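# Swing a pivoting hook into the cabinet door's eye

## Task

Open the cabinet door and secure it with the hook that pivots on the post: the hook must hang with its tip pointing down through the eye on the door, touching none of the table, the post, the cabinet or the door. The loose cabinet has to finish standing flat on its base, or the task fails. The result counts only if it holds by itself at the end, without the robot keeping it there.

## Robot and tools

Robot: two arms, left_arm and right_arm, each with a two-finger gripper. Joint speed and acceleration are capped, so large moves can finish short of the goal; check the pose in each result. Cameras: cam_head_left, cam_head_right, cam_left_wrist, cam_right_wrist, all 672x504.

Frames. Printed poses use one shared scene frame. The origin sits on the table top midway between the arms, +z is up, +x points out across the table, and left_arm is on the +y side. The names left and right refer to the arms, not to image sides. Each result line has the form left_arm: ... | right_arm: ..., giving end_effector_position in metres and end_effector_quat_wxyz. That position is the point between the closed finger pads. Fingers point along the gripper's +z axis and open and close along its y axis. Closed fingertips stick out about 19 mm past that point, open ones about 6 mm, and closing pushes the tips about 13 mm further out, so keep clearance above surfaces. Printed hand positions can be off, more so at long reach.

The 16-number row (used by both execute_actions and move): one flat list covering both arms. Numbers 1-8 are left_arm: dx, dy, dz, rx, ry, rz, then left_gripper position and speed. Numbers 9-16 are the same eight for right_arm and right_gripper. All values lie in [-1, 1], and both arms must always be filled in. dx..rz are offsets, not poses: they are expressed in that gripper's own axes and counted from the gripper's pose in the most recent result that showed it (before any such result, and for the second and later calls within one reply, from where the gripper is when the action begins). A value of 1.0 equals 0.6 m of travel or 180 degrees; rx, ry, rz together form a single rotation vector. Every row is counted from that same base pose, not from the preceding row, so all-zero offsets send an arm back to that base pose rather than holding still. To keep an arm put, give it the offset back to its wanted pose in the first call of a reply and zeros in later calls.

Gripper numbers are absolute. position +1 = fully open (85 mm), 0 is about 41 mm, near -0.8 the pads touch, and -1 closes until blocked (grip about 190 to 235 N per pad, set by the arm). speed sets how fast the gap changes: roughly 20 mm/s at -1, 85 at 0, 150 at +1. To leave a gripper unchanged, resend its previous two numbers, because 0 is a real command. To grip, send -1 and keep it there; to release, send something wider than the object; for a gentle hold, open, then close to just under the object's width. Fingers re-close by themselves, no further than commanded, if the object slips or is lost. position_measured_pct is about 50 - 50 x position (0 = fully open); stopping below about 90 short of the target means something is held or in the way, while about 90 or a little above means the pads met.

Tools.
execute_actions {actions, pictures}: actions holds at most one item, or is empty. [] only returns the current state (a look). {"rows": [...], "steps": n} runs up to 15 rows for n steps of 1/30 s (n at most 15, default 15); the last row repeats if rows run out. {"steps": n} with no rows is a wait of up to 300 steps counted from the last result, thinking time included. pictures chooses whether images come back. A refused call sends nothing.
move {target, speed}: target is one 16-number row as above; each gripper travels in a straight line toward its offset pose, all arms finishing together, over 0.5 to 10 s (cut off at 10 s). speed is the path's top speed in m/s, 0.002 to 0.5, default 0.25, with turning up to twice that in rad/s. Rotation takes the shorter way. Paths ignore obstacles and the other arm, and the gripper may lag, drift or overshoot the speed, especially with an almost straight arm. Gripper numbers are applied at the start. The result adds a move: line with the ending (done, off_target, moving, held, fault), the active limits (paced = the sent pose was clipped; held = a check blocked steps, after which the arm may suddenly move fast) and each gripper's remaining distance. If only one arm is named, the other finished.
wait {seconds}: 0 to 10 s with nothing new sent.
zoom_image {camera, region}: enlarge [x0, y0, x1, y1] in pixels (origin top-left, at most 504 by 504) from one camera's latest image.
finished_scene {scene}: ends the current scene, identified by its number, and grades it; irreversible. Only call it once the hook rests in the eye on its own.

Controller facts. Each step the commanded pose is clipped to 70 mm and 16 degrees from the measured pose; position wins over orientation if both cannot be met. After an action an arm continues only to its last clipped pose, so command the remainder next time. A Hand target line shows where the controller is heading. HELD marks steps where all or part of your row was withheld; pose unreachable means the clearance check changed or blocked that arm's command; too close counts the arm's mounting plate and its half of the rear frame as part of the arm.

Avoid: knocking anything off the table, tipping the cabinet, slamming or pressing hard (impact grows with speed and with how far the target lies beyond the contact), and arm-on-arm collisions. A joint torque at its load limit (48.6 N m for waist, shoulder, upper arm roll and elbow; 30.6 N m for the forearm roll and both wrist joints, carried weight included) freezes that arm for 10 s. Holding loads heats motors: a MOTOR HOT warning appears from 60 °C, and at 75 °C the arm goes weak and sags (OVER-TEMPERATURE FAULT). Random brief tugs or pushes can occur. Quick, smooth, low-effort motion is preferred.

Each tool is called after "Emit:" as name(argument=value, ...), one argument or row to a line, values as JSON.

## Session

Emit:
execute_actions(
  actions=[],
)

Scene clock: 0.00 s of 4360.00 s.
left_arm: end_effector_position=(+0.4762, +0.7453, +0.2597) position_measured_pct=0.0 end_effector_quat_wxyz=(+0.382, -0.024, +0.924, +0.009) | right_arm: end_effector_position=(+0.6327, -0.4644, +0.3367) position_measured_pct=0.0 end_effector_quat_wxyz=(+0.020, -0.537, +0.843, -0.026)
Joint positions: left_arm=[-1.61   0.129  0.861  2.121  2.042  0.335 -1.389] | right_arm=[-0.075  0.428 -0.089  1.24   0.718  1.307  2.277]
Joint velocities: left_arm=[-0.    -0.    -0.     0.001 -0.    -0.001  0.001] | right_arm=[ 0.    -0.     0.    -0.     0.    -0.     0.002]
Motor temperatures (°C, as the motors report them): left_arm=[35 40 31 34 38 38 40] | right_arm=[33 32 31 32 37 38 36]
Hand target (left_arm): +0.476, +0.745, +0.260; +0.382, -0.024, +0.924, +0.009
Hand target (right_arm): +0.633, -0.464, +0.337; +0.020, -0.537, +0.843, -0.026

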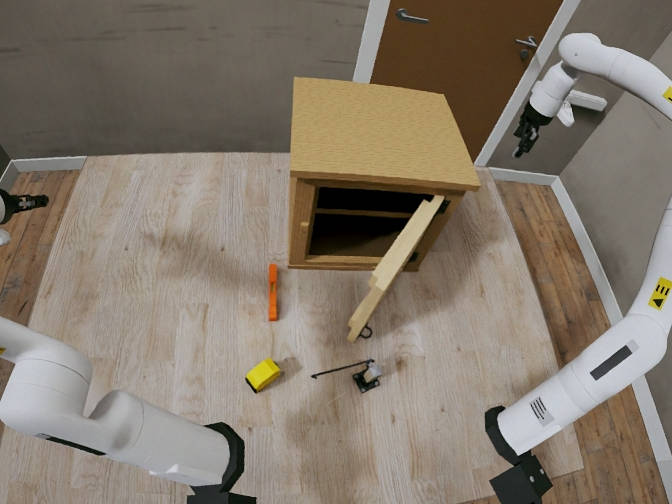

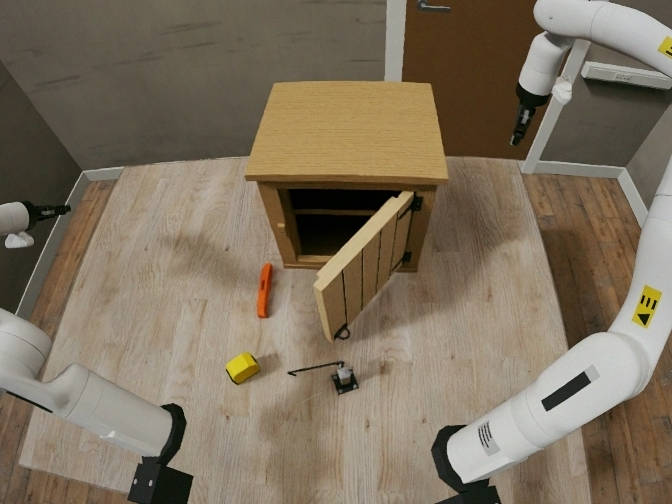

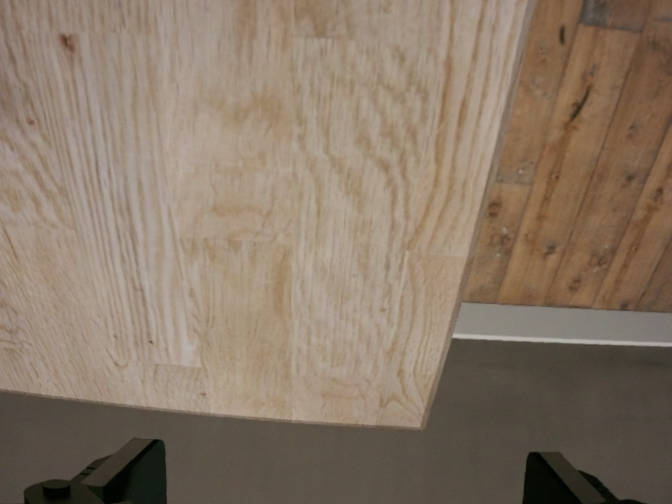

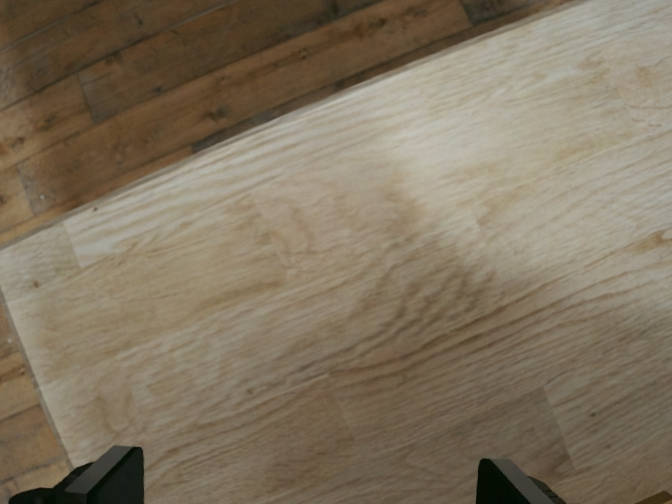

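Emit:
move(
  target=[0.2,-0.7,-0.33,0,0.25,0,1,0,-0.285,0.745,-0.3,0,0,0.567,0.6,0],
  speed=0.2,
)

Scene clock: 31.20 s of 4360.00 s.
left_arm: end_effector_position=(+0.2708, +0.3151, +0.3155) position_measured_pct=0.0 end_effector_quat_wxyz=(-0.002, -0.024, +1.000, -0.001) | right_arm: end_effector_position=(+0.2907, -0.1173, +0.4883) position_measured_pct=19.8 end_effector_quat_wxyz=(+0.035, +0.318, +0.947, -0.001)
Joint positions: left_arm=[-1.464 -0.608  1.939  2.292  3.039 -0.698 -0.972] | right_arm=[-1.098  0.533 -0.13   1.614  0.545  1.536 -0.62 ]
Joint velocities: left_arm=[-0.006 -0.006  0.001 -0.001  0.    -0.001  0.002] | right_arm=[-0.005  0.005 -0.005 -0.001  0.001  0.002 -0.001]
Motor temperatures (°C, as the motors report them): left_arm=[35 40 31 34 38 38 40] | right_arm=[33 32 31 32 37 38 36]
Hand target (left_arm): +0.271, +0.315, +0.315; -0.002, -0.024, +1.000, -0.001
Hand target (right_arm): +0.290, -0.117, +0.488; +0.035, +0.318, +0.947, -0.001
Off the commanded pose (left_arm): 0.002 m, 0 deg.
Off the commanded pose (right_arm): 0.001 m, 0 deg.
After step 90, 23.40 s passed at rest.
move: done

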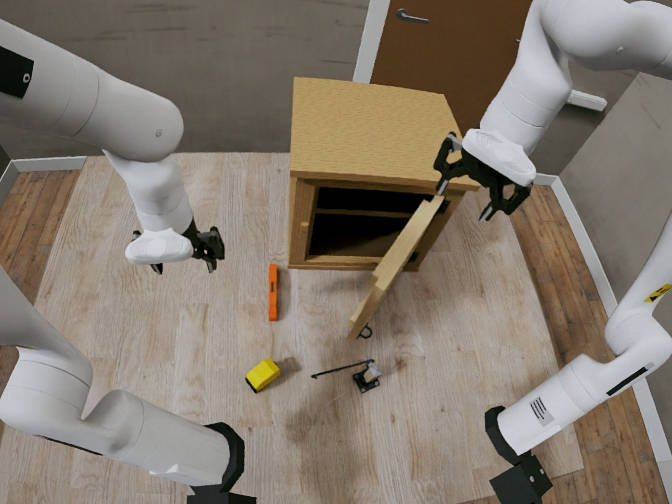

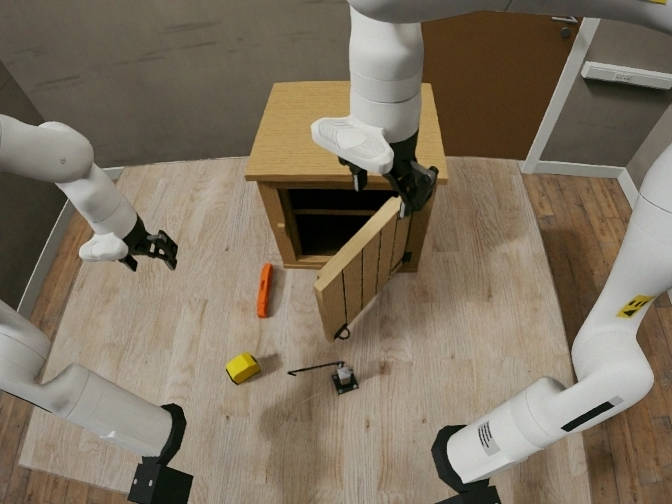

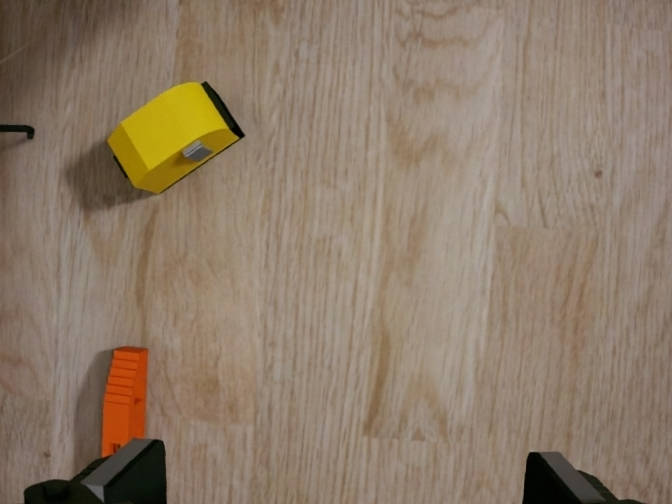

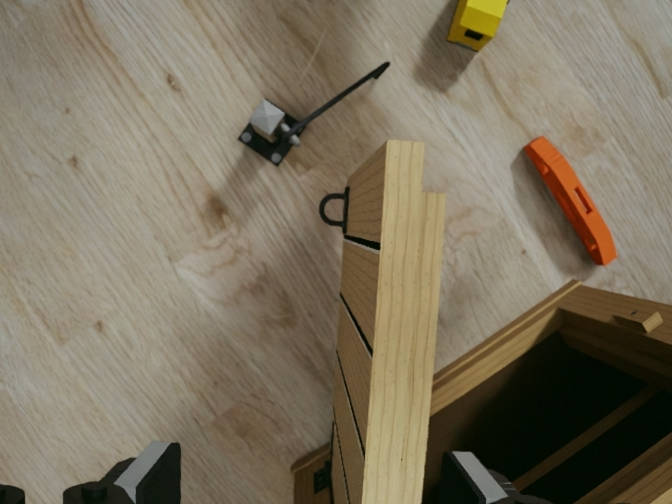

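Emit:
move(
  target=[0.237,-0.518,0.192,0,0,-0.494,0.3,0,0,0.067,0.24,0.006,0.0217,0,0.6,0],
  speed=0.15,
)

Scene clock: 72.43 s of 4360.00 s.
left_arm: end_effector_position=(+0.1443, -0.0020, +0.2007) position_measured_pct=34.9 end_effector_quat_wxyz=(+0.002, +0.718, -0.696, -0.001) | right_arm: end_effector_position=(+0.3237, -0.0887, +0.3455) position_measured_pct=19.8 end_effector_quat_wxyz=(-0.001, +0.318, +0.948, +0.001)
Joint positions: left_arm=[-1.23  -1.515  2.224  1.838  4.031 -0.873  0.553] | right_arm=[-0.901  0.688 -0.081  1.758  0.628  1.167 -0.599]
Joint velocities: left_arm=[ 0.001 -0.005  0.001 -0.004 -0.002 -0.001  0.003] | right_arm=[ 0.001  0.001 -0.    -0.     0.     0.001  0.   ]
Motor temperatures (°C, as the motors report them): left_arm=[35 39 30 34 38 38 40] | right_arm=[33 32 31 32 37 38 36]
Hand target (left_arm): +0.144, -0.002, +0.200; +0.002, +0.718, -0.696, -0.001
Hand target (right_arm): +0.324, -0.089, +0.345; -0.001, +0.318, +0.948, +0.001
Off the commanded pose (left_arm): 0.001 m, 0 deg.
Off the commanded pose (right_arm): 0.001 m, 0 deg.
After step 90, 32.73 s passed at rest.
move: done

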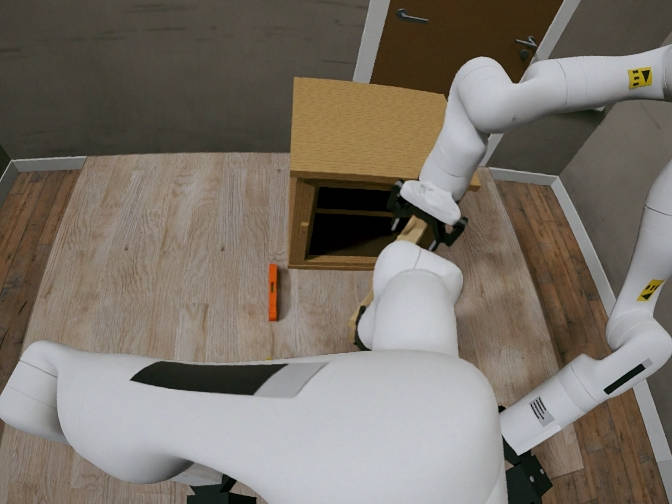

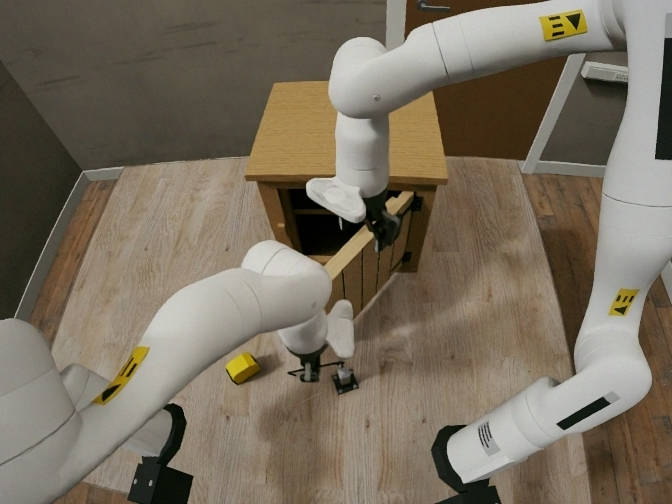

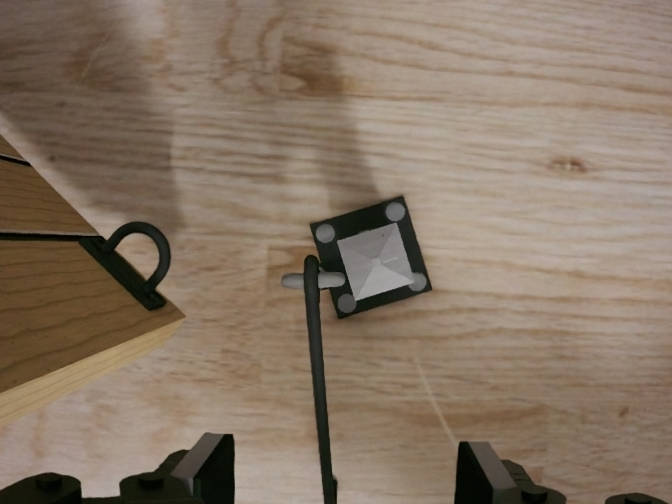

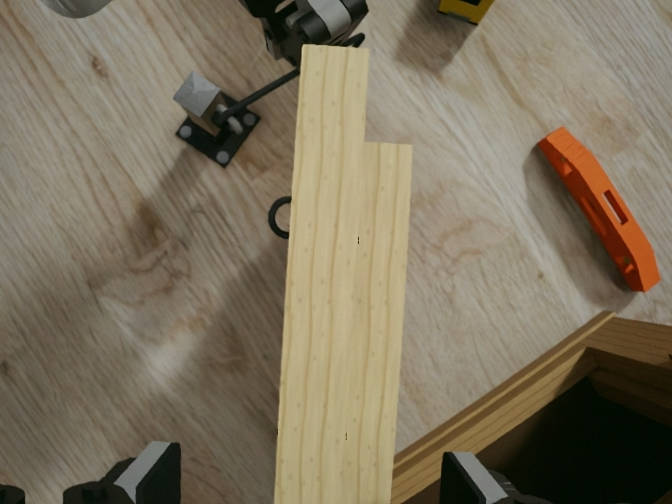

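Emit:
move(
  target=[0.015,-0.019,0.14,0,0,-0.025,0.3,0,0.075,0,0,0,0,0,0.6,0],
  speed=0.08,
)

Emit:
move(
  target=[0,0,0,0,0,0,0.3,0,0,0,0.065,0,0,0,0.6,0],
  speed=0.04,
)

Scene clock: 96.10 s of 4360.00 s.
left_arm: end_effector_position=(+0.1559, -0.0110, +0.1171) position_measured_pct=34.9 end_effector_quat_wxyz=(+0.002, +0.745, -0.667, -0.001) | right_arm: end_effector_position=(+0.2881, -0.0616, +0.3457) position_measured_pct=19.8 end_effector_quat_wxyz=(-0.001, +0.318, +0.948, +0.001)
Joint positions: left_arm=[-1.331 -1.66   2.309  1.804  4.166 -0.735  0.534] | right_arm=[-0.971  0.741 -0.096  1.758  0.611  1.155 -0.688]
Joint velocities: left_arm=[-0.003 -0.004  0.    -0.001  0.    -0.001  0.002] | right_arm=[-0.001  0.002 -0.     0.     0.     0.     0.002]
Motor temperatures (°C, as the motors report them): left_arm=[35 39 30 34 38 38 40] | right_arm=[33 32 31 32 37 38 36]
Hand target (left_arm): +0.156, -0.011, +0.117; +0.002, +0.745, -0.667, -0.001
Hand target (right_arm): +0.288, -0.062, +0.346; -0.001, +0.318, +0.948, +0.001
Off the commanded pose (left_arm): 0.001 m, 0 deg.
Off the commanded pose (right_arm): 0.000 m, 0 deg.
After step 90, 19.30 s passed at rest.
move: done

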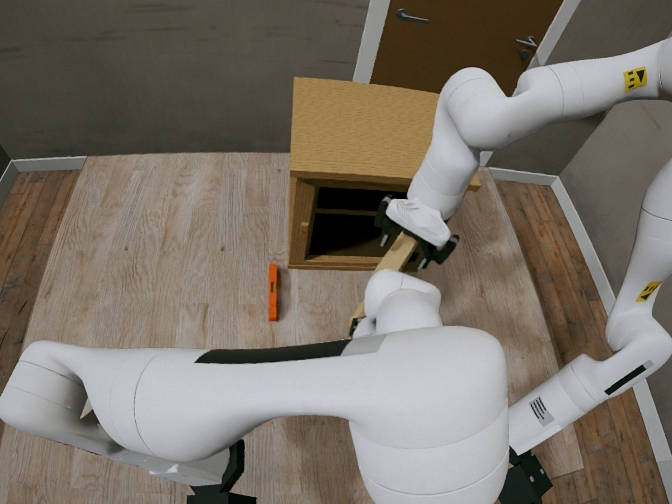

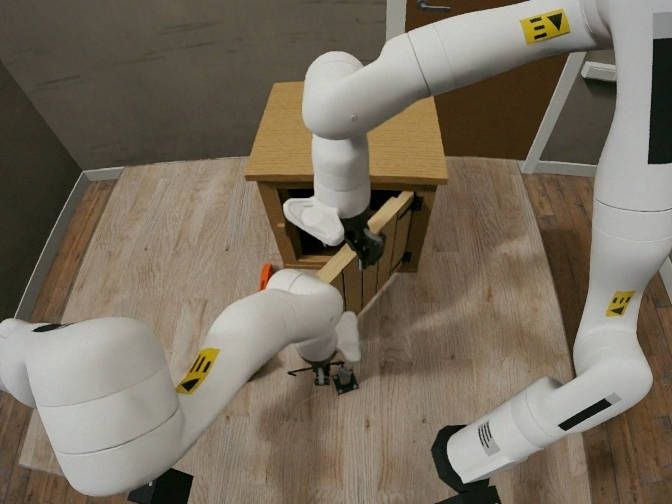

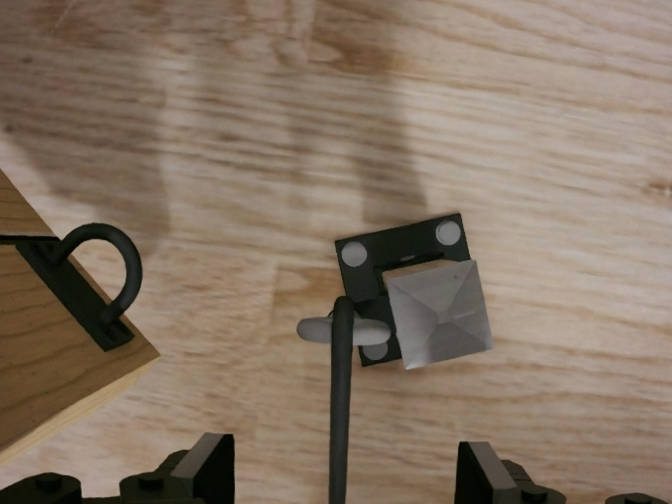

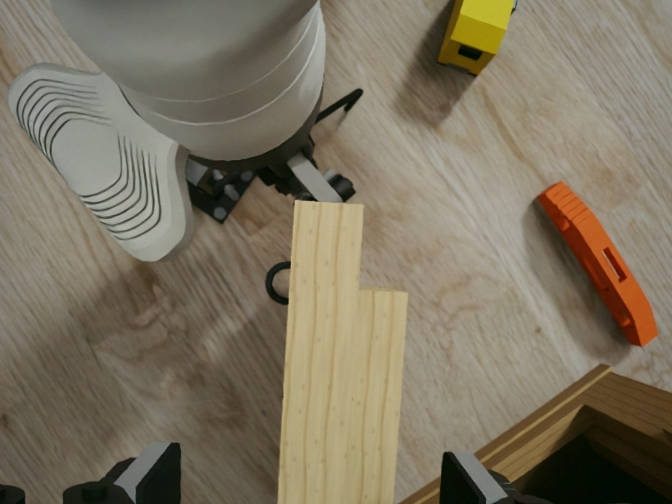

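Scene clock: 97.33 s of 4360.00 s.
left_arm: end_effector_position=(+0.1559, -0.0110, +0.1171) position_measured_pct=34.9 end_effector_quat_wxyz=(+0.002, +0.745, -0.667, -0.001) | right_arm: end_effector_position=(+0.2879, -0.0615, +0.3069) position_measured_pct=19.8 end_effector_quat_wxyz=(-0.001, +0.318, +0.948, +0.001)
Joint positions: left_arm=[-1.331 -1.66   2.309  1.804  4.166 -0.735  0.534] | right_arm=[-0.944  0.786 -0.075  1.814  0.657  1.054 -0.722]
Joint velocities: left_arm=[-0.    -0.     0.     0.001 -0.     0.     0.001] | right_arm=[ 0.     0.002  0.     0.001  0.    -0.002 -0.003]
Motor temperatures (°C, as the motors report them): left_arm=[35 39 30 34 38 38 40] | right_arm=[33 32 31 32 37 38 36]
Hand target (left_arm): +0.156, -0.011, +0.117; +0.002, +0.745, -0.667, -0.001
Hand target (right_arm): +0.288, -0.062, +0.307; -0.001, +0.318, +0.948, +0.001
Off the commanded pose (left_arm): 0.000 m, 0 deg.
Off the commanded pose (right_arm): 0.000 m, 0 deg.
move: done

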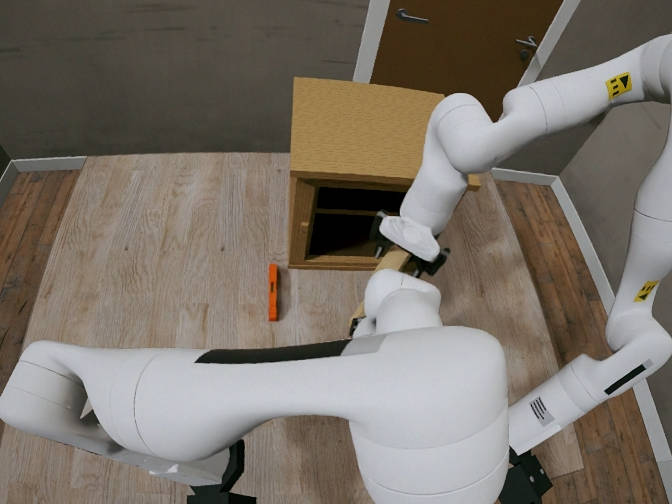

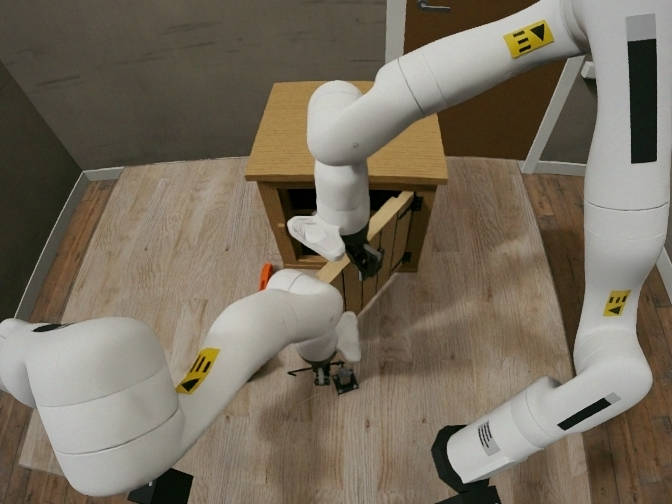

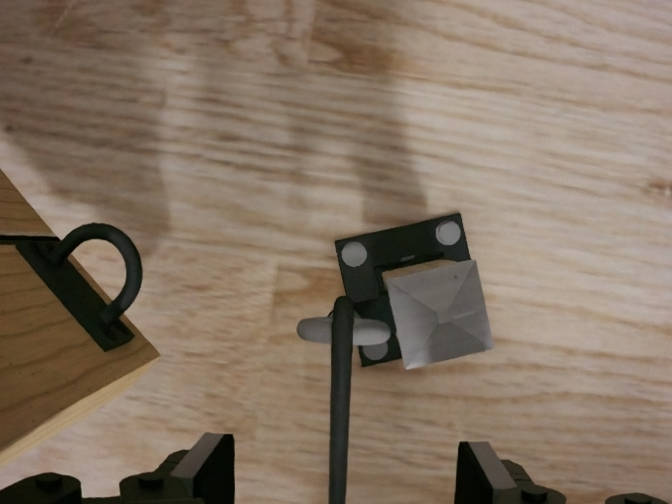

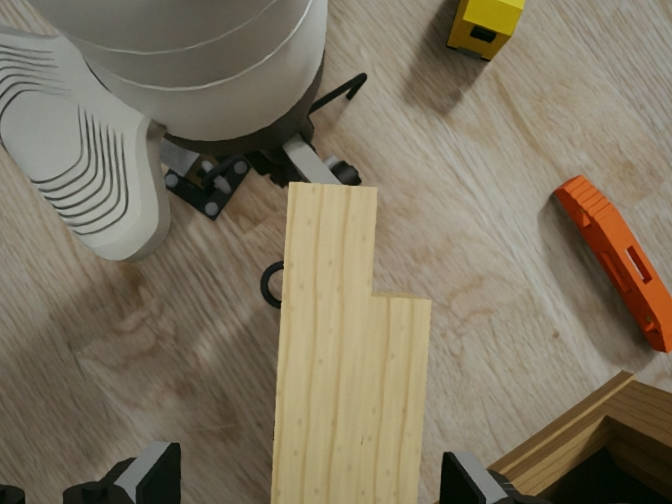

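Emit:
move(
  target=[0,-0.003,0.085,0,0,0,0.3,0,0,0.125,0.012,0,0,0.08,0.6,0],
  speed=0.02,
)

Emit:
move(
  target=[0,0,0,0,0,0,-1,0,0,0,0,0,0,0,0.6,0],
  speed=0.02,
)

Scene clock: 115.23 s of 4360.00 s.
left_arm: end_effector_position=(+0.1577, -0.0110, +0.0661) position_measured_pct=34.9 end_effector_quat_wxyz=(+0.002, +0.745, -0.667, -0.001) | right_arm: end_effector_position=(+0.3333, -0.0017, +0.2999) position_measured_pct=19.8 end_effector_quat_wxyz=(-0.001, +0.434, +0.901, +0.001)
Joint positions: left_arm=[-1.394 -1.74   2.371  1.781  4.238 -0.64   0.478] | right_arm=[-0.94   0.923 -0.011  1.557  0.608  1.113 -0.834]
Joint velocities: left_arm=[-0.001 -0.001  0.    -0.001  0.001  0.001 -0.   ] | right_arm=[-0.     0.001  0.001 -0.002 -0.    -0.    -0.   ]
Motor temperatures (°C, as the motors report them): left_arm=[35 40 30 34 38 38 40] | right_arm=[33 32 31 33 37 38 36]
Hand target (left_arm): +0.158, -0.011, +0.066; +0.002, +0.745, -0.667, -0.001
Hand target (right_arm): +0.333, -0.002, +0.300; -0.001, +0.434, +0.901, +0.001
Off the commanded pose (left_arm): 0.000 m, 0 deg.
Off the commanded pose (right_arm): 0.000 m, 0 deg.
After step 90, 8.40 s passed at rest.
move: done

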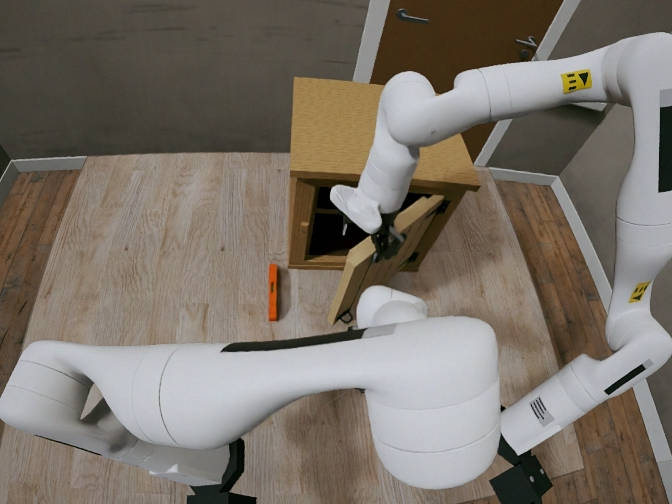

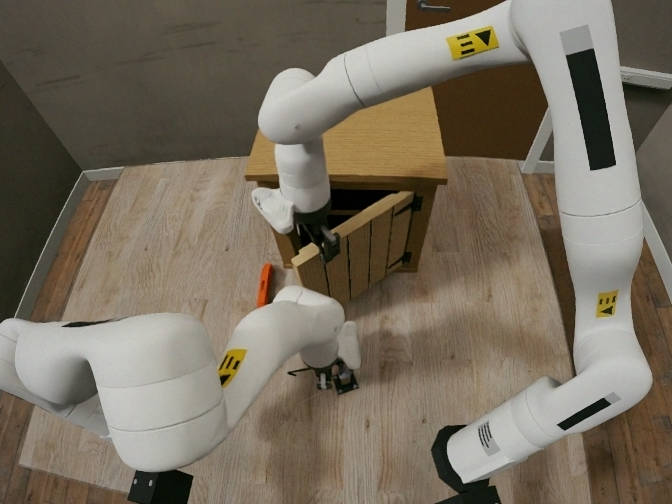

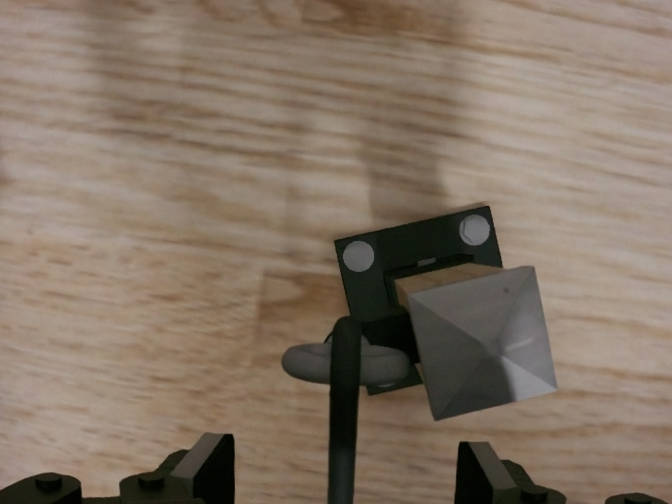

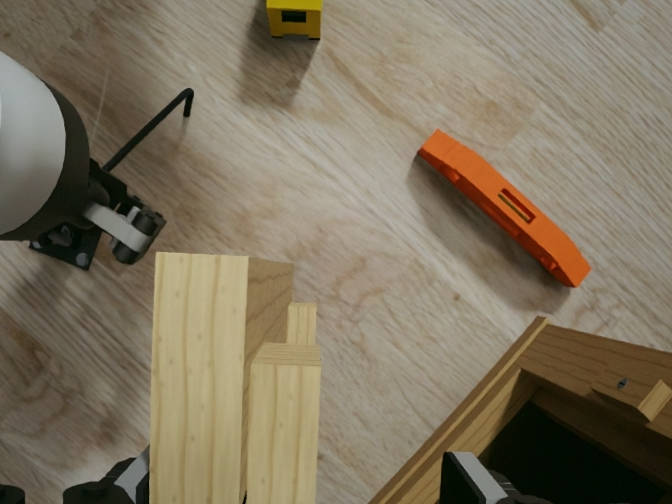

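Scene clock: 116.13 s of 4360.00 s.
left_arm: end_effector_position=(+0.1578, -0.0110, +0.0662) position_measured_pct=88.9 end_effector_quat_wxyz=(+0.002, +0.745, -0.667, -0.001) | right_arm: end_effector_position=(+0.3333, -0.0017, +0.2999) position_measured_pct=19.8 end_effector_quat_wxyz=(-0.001, +0.434, +0.901, +0.001)
Joint positions: left_arm=[-1.394 -1.74   2.37   1.781  4.238 -0.64   0.478] | right_arm=[-0.94   0.923 -0.011  1.557  0.608  1.113 -0.834]
Joint velocities: left_arm=[-0.    -0.     0.     0.001  0.001 -0.     0.001] | right_arm=[-0.     0.    -0.001 -0.    -0.     0.001 -0.001]
Motor temperatures (°C, as the motors report them): left_arm=[35 40 30 34 38 38 40] | right_arm=[33 32 31 33 37 38 36]
Hand target (left_arm): +0.158, -0.011, +0.066; +0.002, +0.745, -0.667, -0.001
Hand target (right_arm): +0.333, -0.002, +0.300; -0.001, +0.434, +0.901, +0.001
Off the commanded pose (left_arm): 0.000 m, 0 deg.
Off the commanded pose (right_arm): 0.000 m, 0 deg.
move: done

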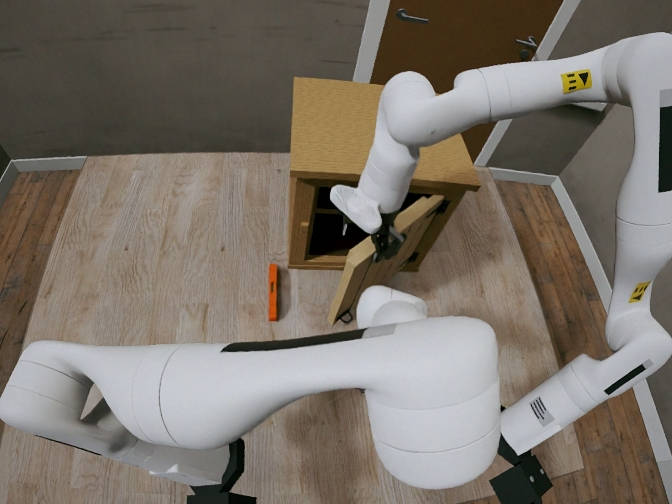

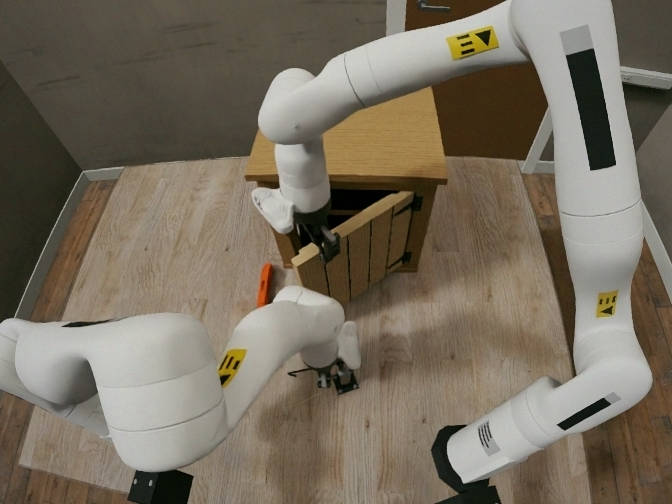

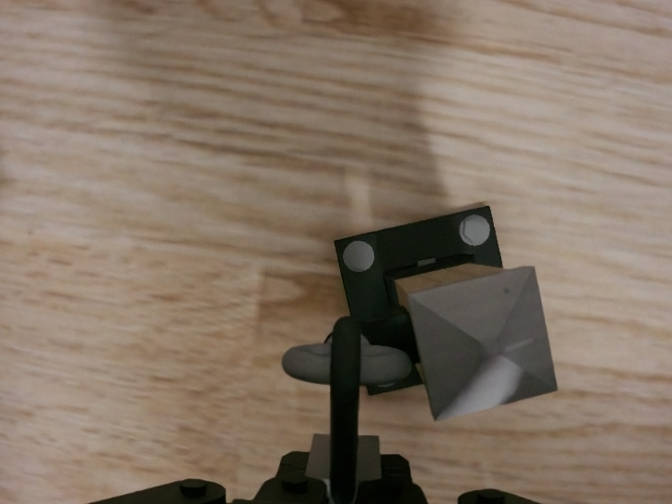

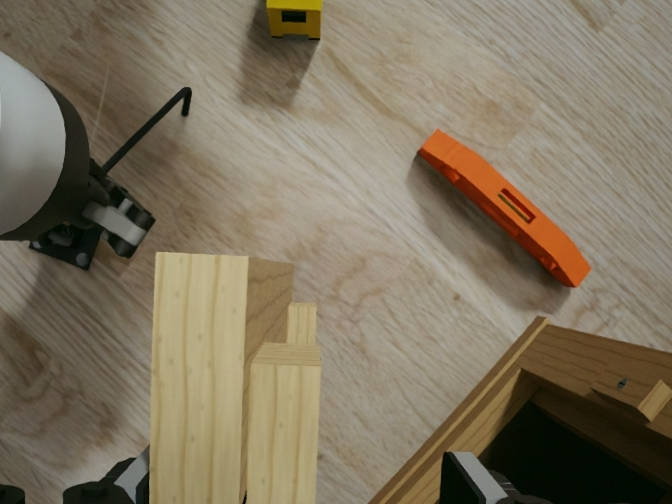

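Emit:
move(
  target=[-0.004,0,-0.052,0,-0.194,0,-1,0,0,0.022,0,0,0,0.02,0.6,0],
  speed=0.03,
)

Emit:
move(
  target=[0.0055,-0.0327,-0.0038,0.0733,0,0.1047,-1,0,0,0,0,0,0,0,0.6,0],
  speed=0.05,
)

Emit:
move(
  target=[0.0055,-0.0327,-0.0038,0.0733,0,0.1047,-1,0,0,0,0,0,0,0,0.6,0],
  speed=0.05,
)

Scene clock: 149.03 s of 4360.00 s.
left_arm: end_effector_position=(+0.1568, -0.0044, +0.0920) position_measured_pct=88.9 end_effector_quat_wxyz=(-0.197, +0.711, -0.636, -0.225) | right_arm: end_effector_position=(+0.3435, +0.0064, +0.2999) position_measured_pct=19.8 end_effector_quat_wxyz=(-0.001, +0.462, +0.887, +0.001)
Joint positions: left_arm=[-1.483 -2.03   2.155  1.023  3.782 -1.559  1.047] | right_arm=[-0.938  0.942  0.003  1.509  0.595  1.128 -0.863]
Joint velocities: left_arm=[-0.003 -0.001 -0.    -0.004 -0.    -0.004  0.   ] | right_arm=[ 0.    -0.     0.    -0.001 -0.    -0.001 -0.001]
Motor temperatures (°C, as the motors report them): left_arm=[35 41 30 34 38 38 40] | right_arm=[33 33 31 33 37 38 36]
Hand target (left_arm): +0.157, -0.008, +0.097; -0.194, +0.711, -0.638, -0.221
Hand target (right_arm): +0.343, +0.006, +0.300; -0.001, +0.462, +0.887, +0.001
Off the commanded pose (left_arm): 0.007 m, 0 deg.
Off the commanded pose (right_arm): 0.000 m, 0 deg.
After step 90, 19.70 s passed at rest.
move: off_target (left_arm; path cut at 10 s)

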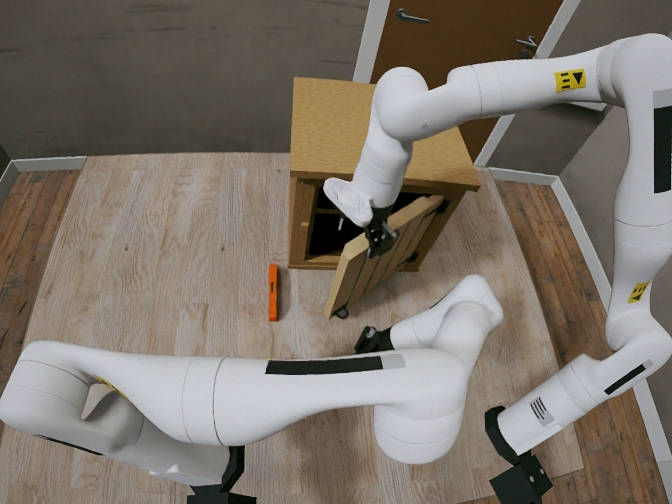

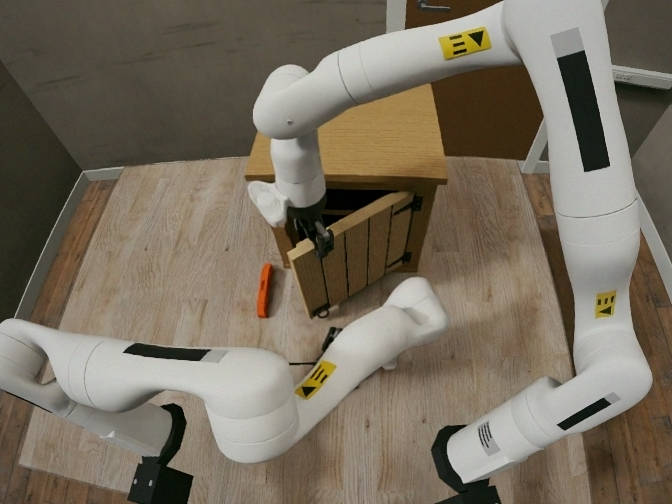

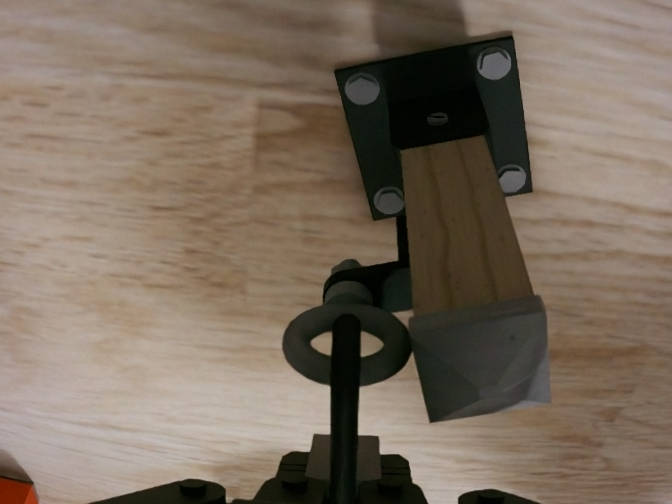

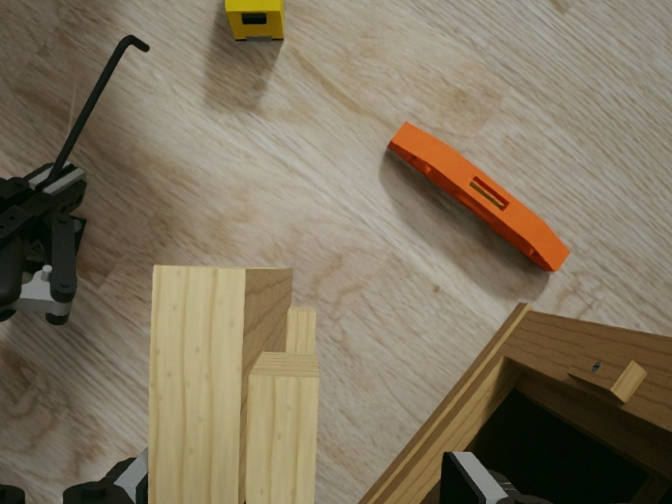

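Scene clock: 153.30 s of 4360.00 s.
left_arm: end_effector_position=(+0.1738, -0.0050, +0.0902) position_measured_pct=88.9 end_effector_quat_wxyz=(+0.236, -0.570, +0.766, +0.183) | right_arm: end_effector_position=(+0.3435, +0.0064, +0.2999) position_measured_pct=19.8 end_effector_quat_wxyz=(-0.001, +0.462, +0.887, +0.001)
Joint positions: left_arm=[-1.353 -2.045  2.187  1.106  3.686 -1.416  0.743] | right_arm=[-0.938  0.942  0.003  1.509  0.595  1.128 -0.863]
Joint velocities: left_arm=[ 0.005 -0.003 -0.005  0.001  0.006  0.001 -0.006] | right_arm=[-0.     0.    -0.    -0.     0.    -0.    -0.001]
Motor temperatures (°C, as the motors report them): left_arm=[35 41 30 34 38 38 40] | right_arm=[33 33 31 33 37 38 36]
Hand target (left_arm): +0.177, -0.006, +0.092; +0.238, -0.570, +0.765, +0.180
Hand target (right_arm): +0.343, +0.006, +0.300; -0.001, +0.462, +0.887, +0.001
Off the commanded pose (left_arm): 0.004 m, 0 deg.
Off the commanded pose (right_arm): 0.000 m, 0 deg.
move: off_target (left_arm)

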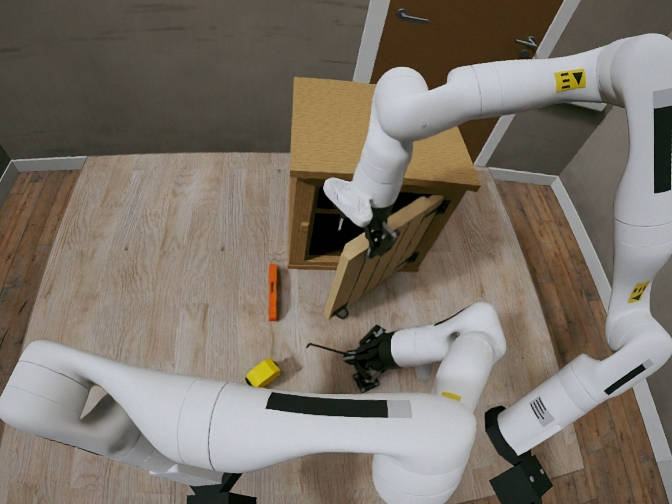

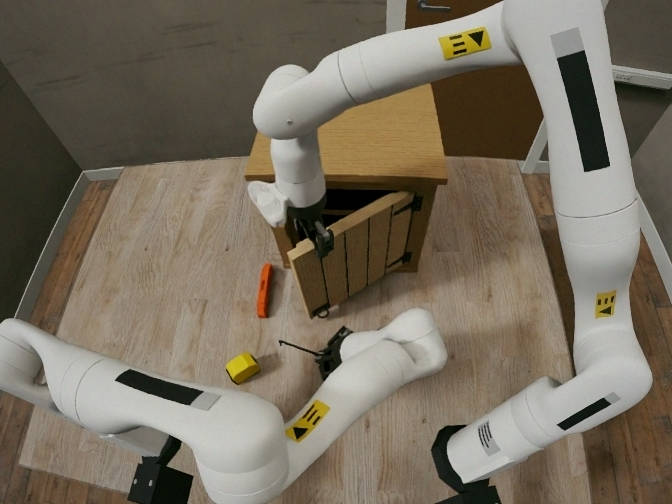

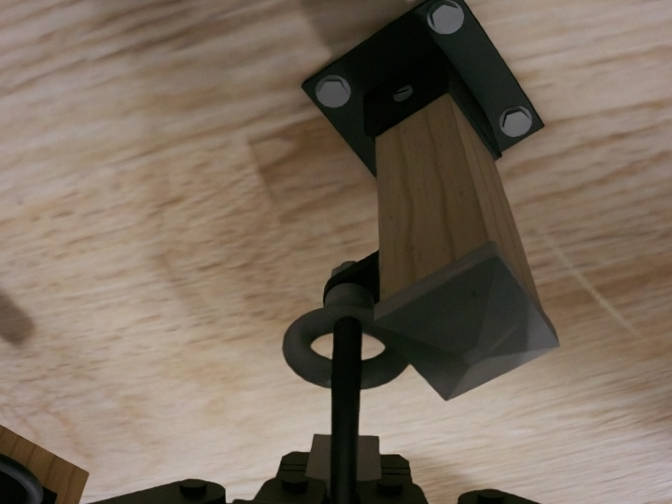

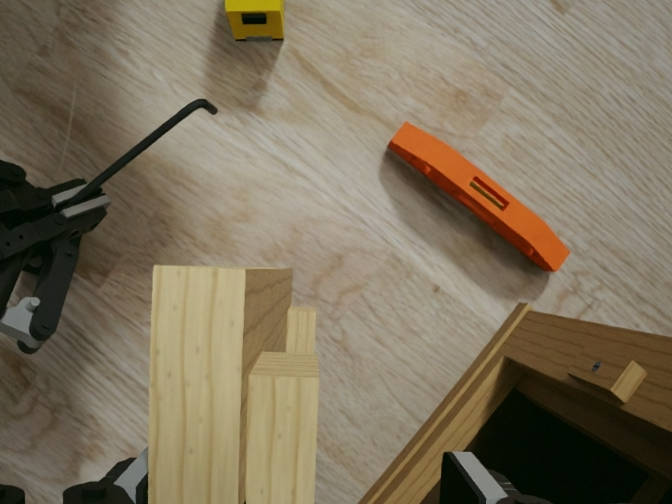

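Scene clock: 157.57 s of 4360.00 s.
left_arm: end_effector_position=(+0.1885, -0.0125, +0.0893) position_measured_pct=88.9 end_effector_quat_wxyz=(+0.265, -0.407, +0.864, +0.134) | right_arm: end_effector_position=(+0.3435, +0.0064, +0.2999) position_measured_pct=19.8 end_effector_quat_wxyz=(-0.001, +0.462, +0.887, +0.001)
Joint positions: left_arm=[-1.216 -2.031  2.245  1.257  3.616 -1.184  0.442] | right_arm=[-0.938  0.942  0.003  1.509  0.595  1.128 -0.863]
Joint velocities: left_arm=[ 0.004 -0.002 -0.004  0.003  0.006  0.001 -0.006] | right_arm=[ 0.     0.    -0.001  0.    -0.001 -0.     0.001]
Motor temperatures (°C, as the motors report them): left_arm=[35 41 30 34 38 38 40] | right_arm=[33 33 31 33 37 38 36]
Hand target (left_arm): +0.192, -0.014, +0.090; +0.267, -0.407, +0.864, +0.131
Hand target (right_arm): +0.343, +0.006, +0.300; -0.001, +0.462, +0.887, +0.001
Off the commanded pose (left_arm): 0.004 m, 0 deg.
Off the commanded pose (right_arm): 0.000 m, 0 deg.
move: off_target (left_arm)

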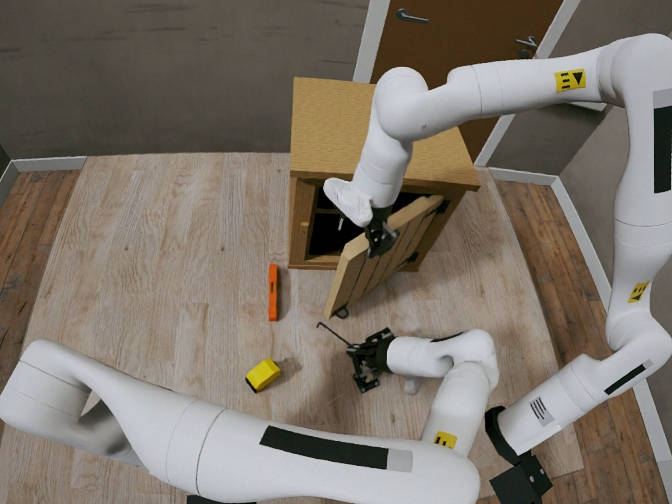

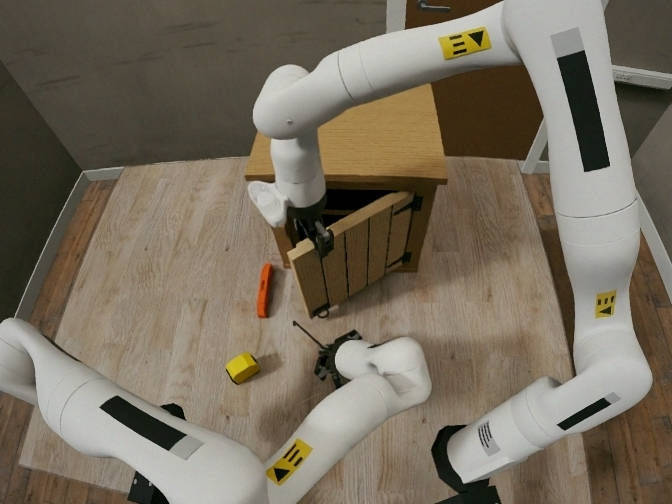

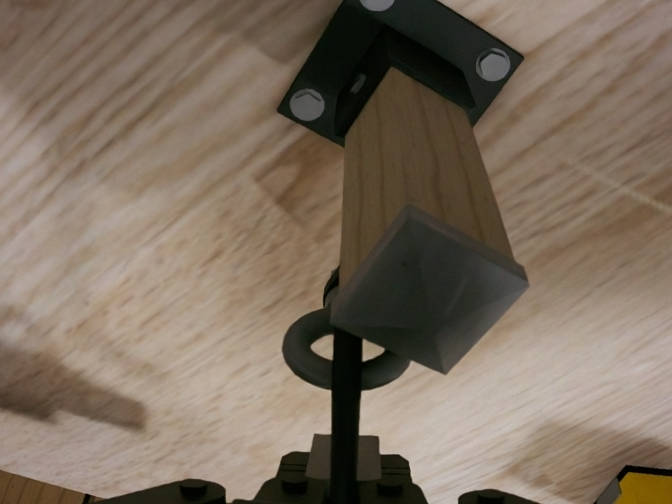

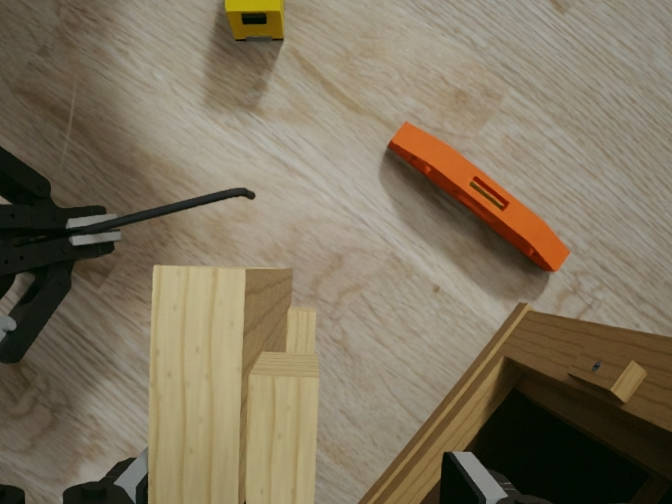

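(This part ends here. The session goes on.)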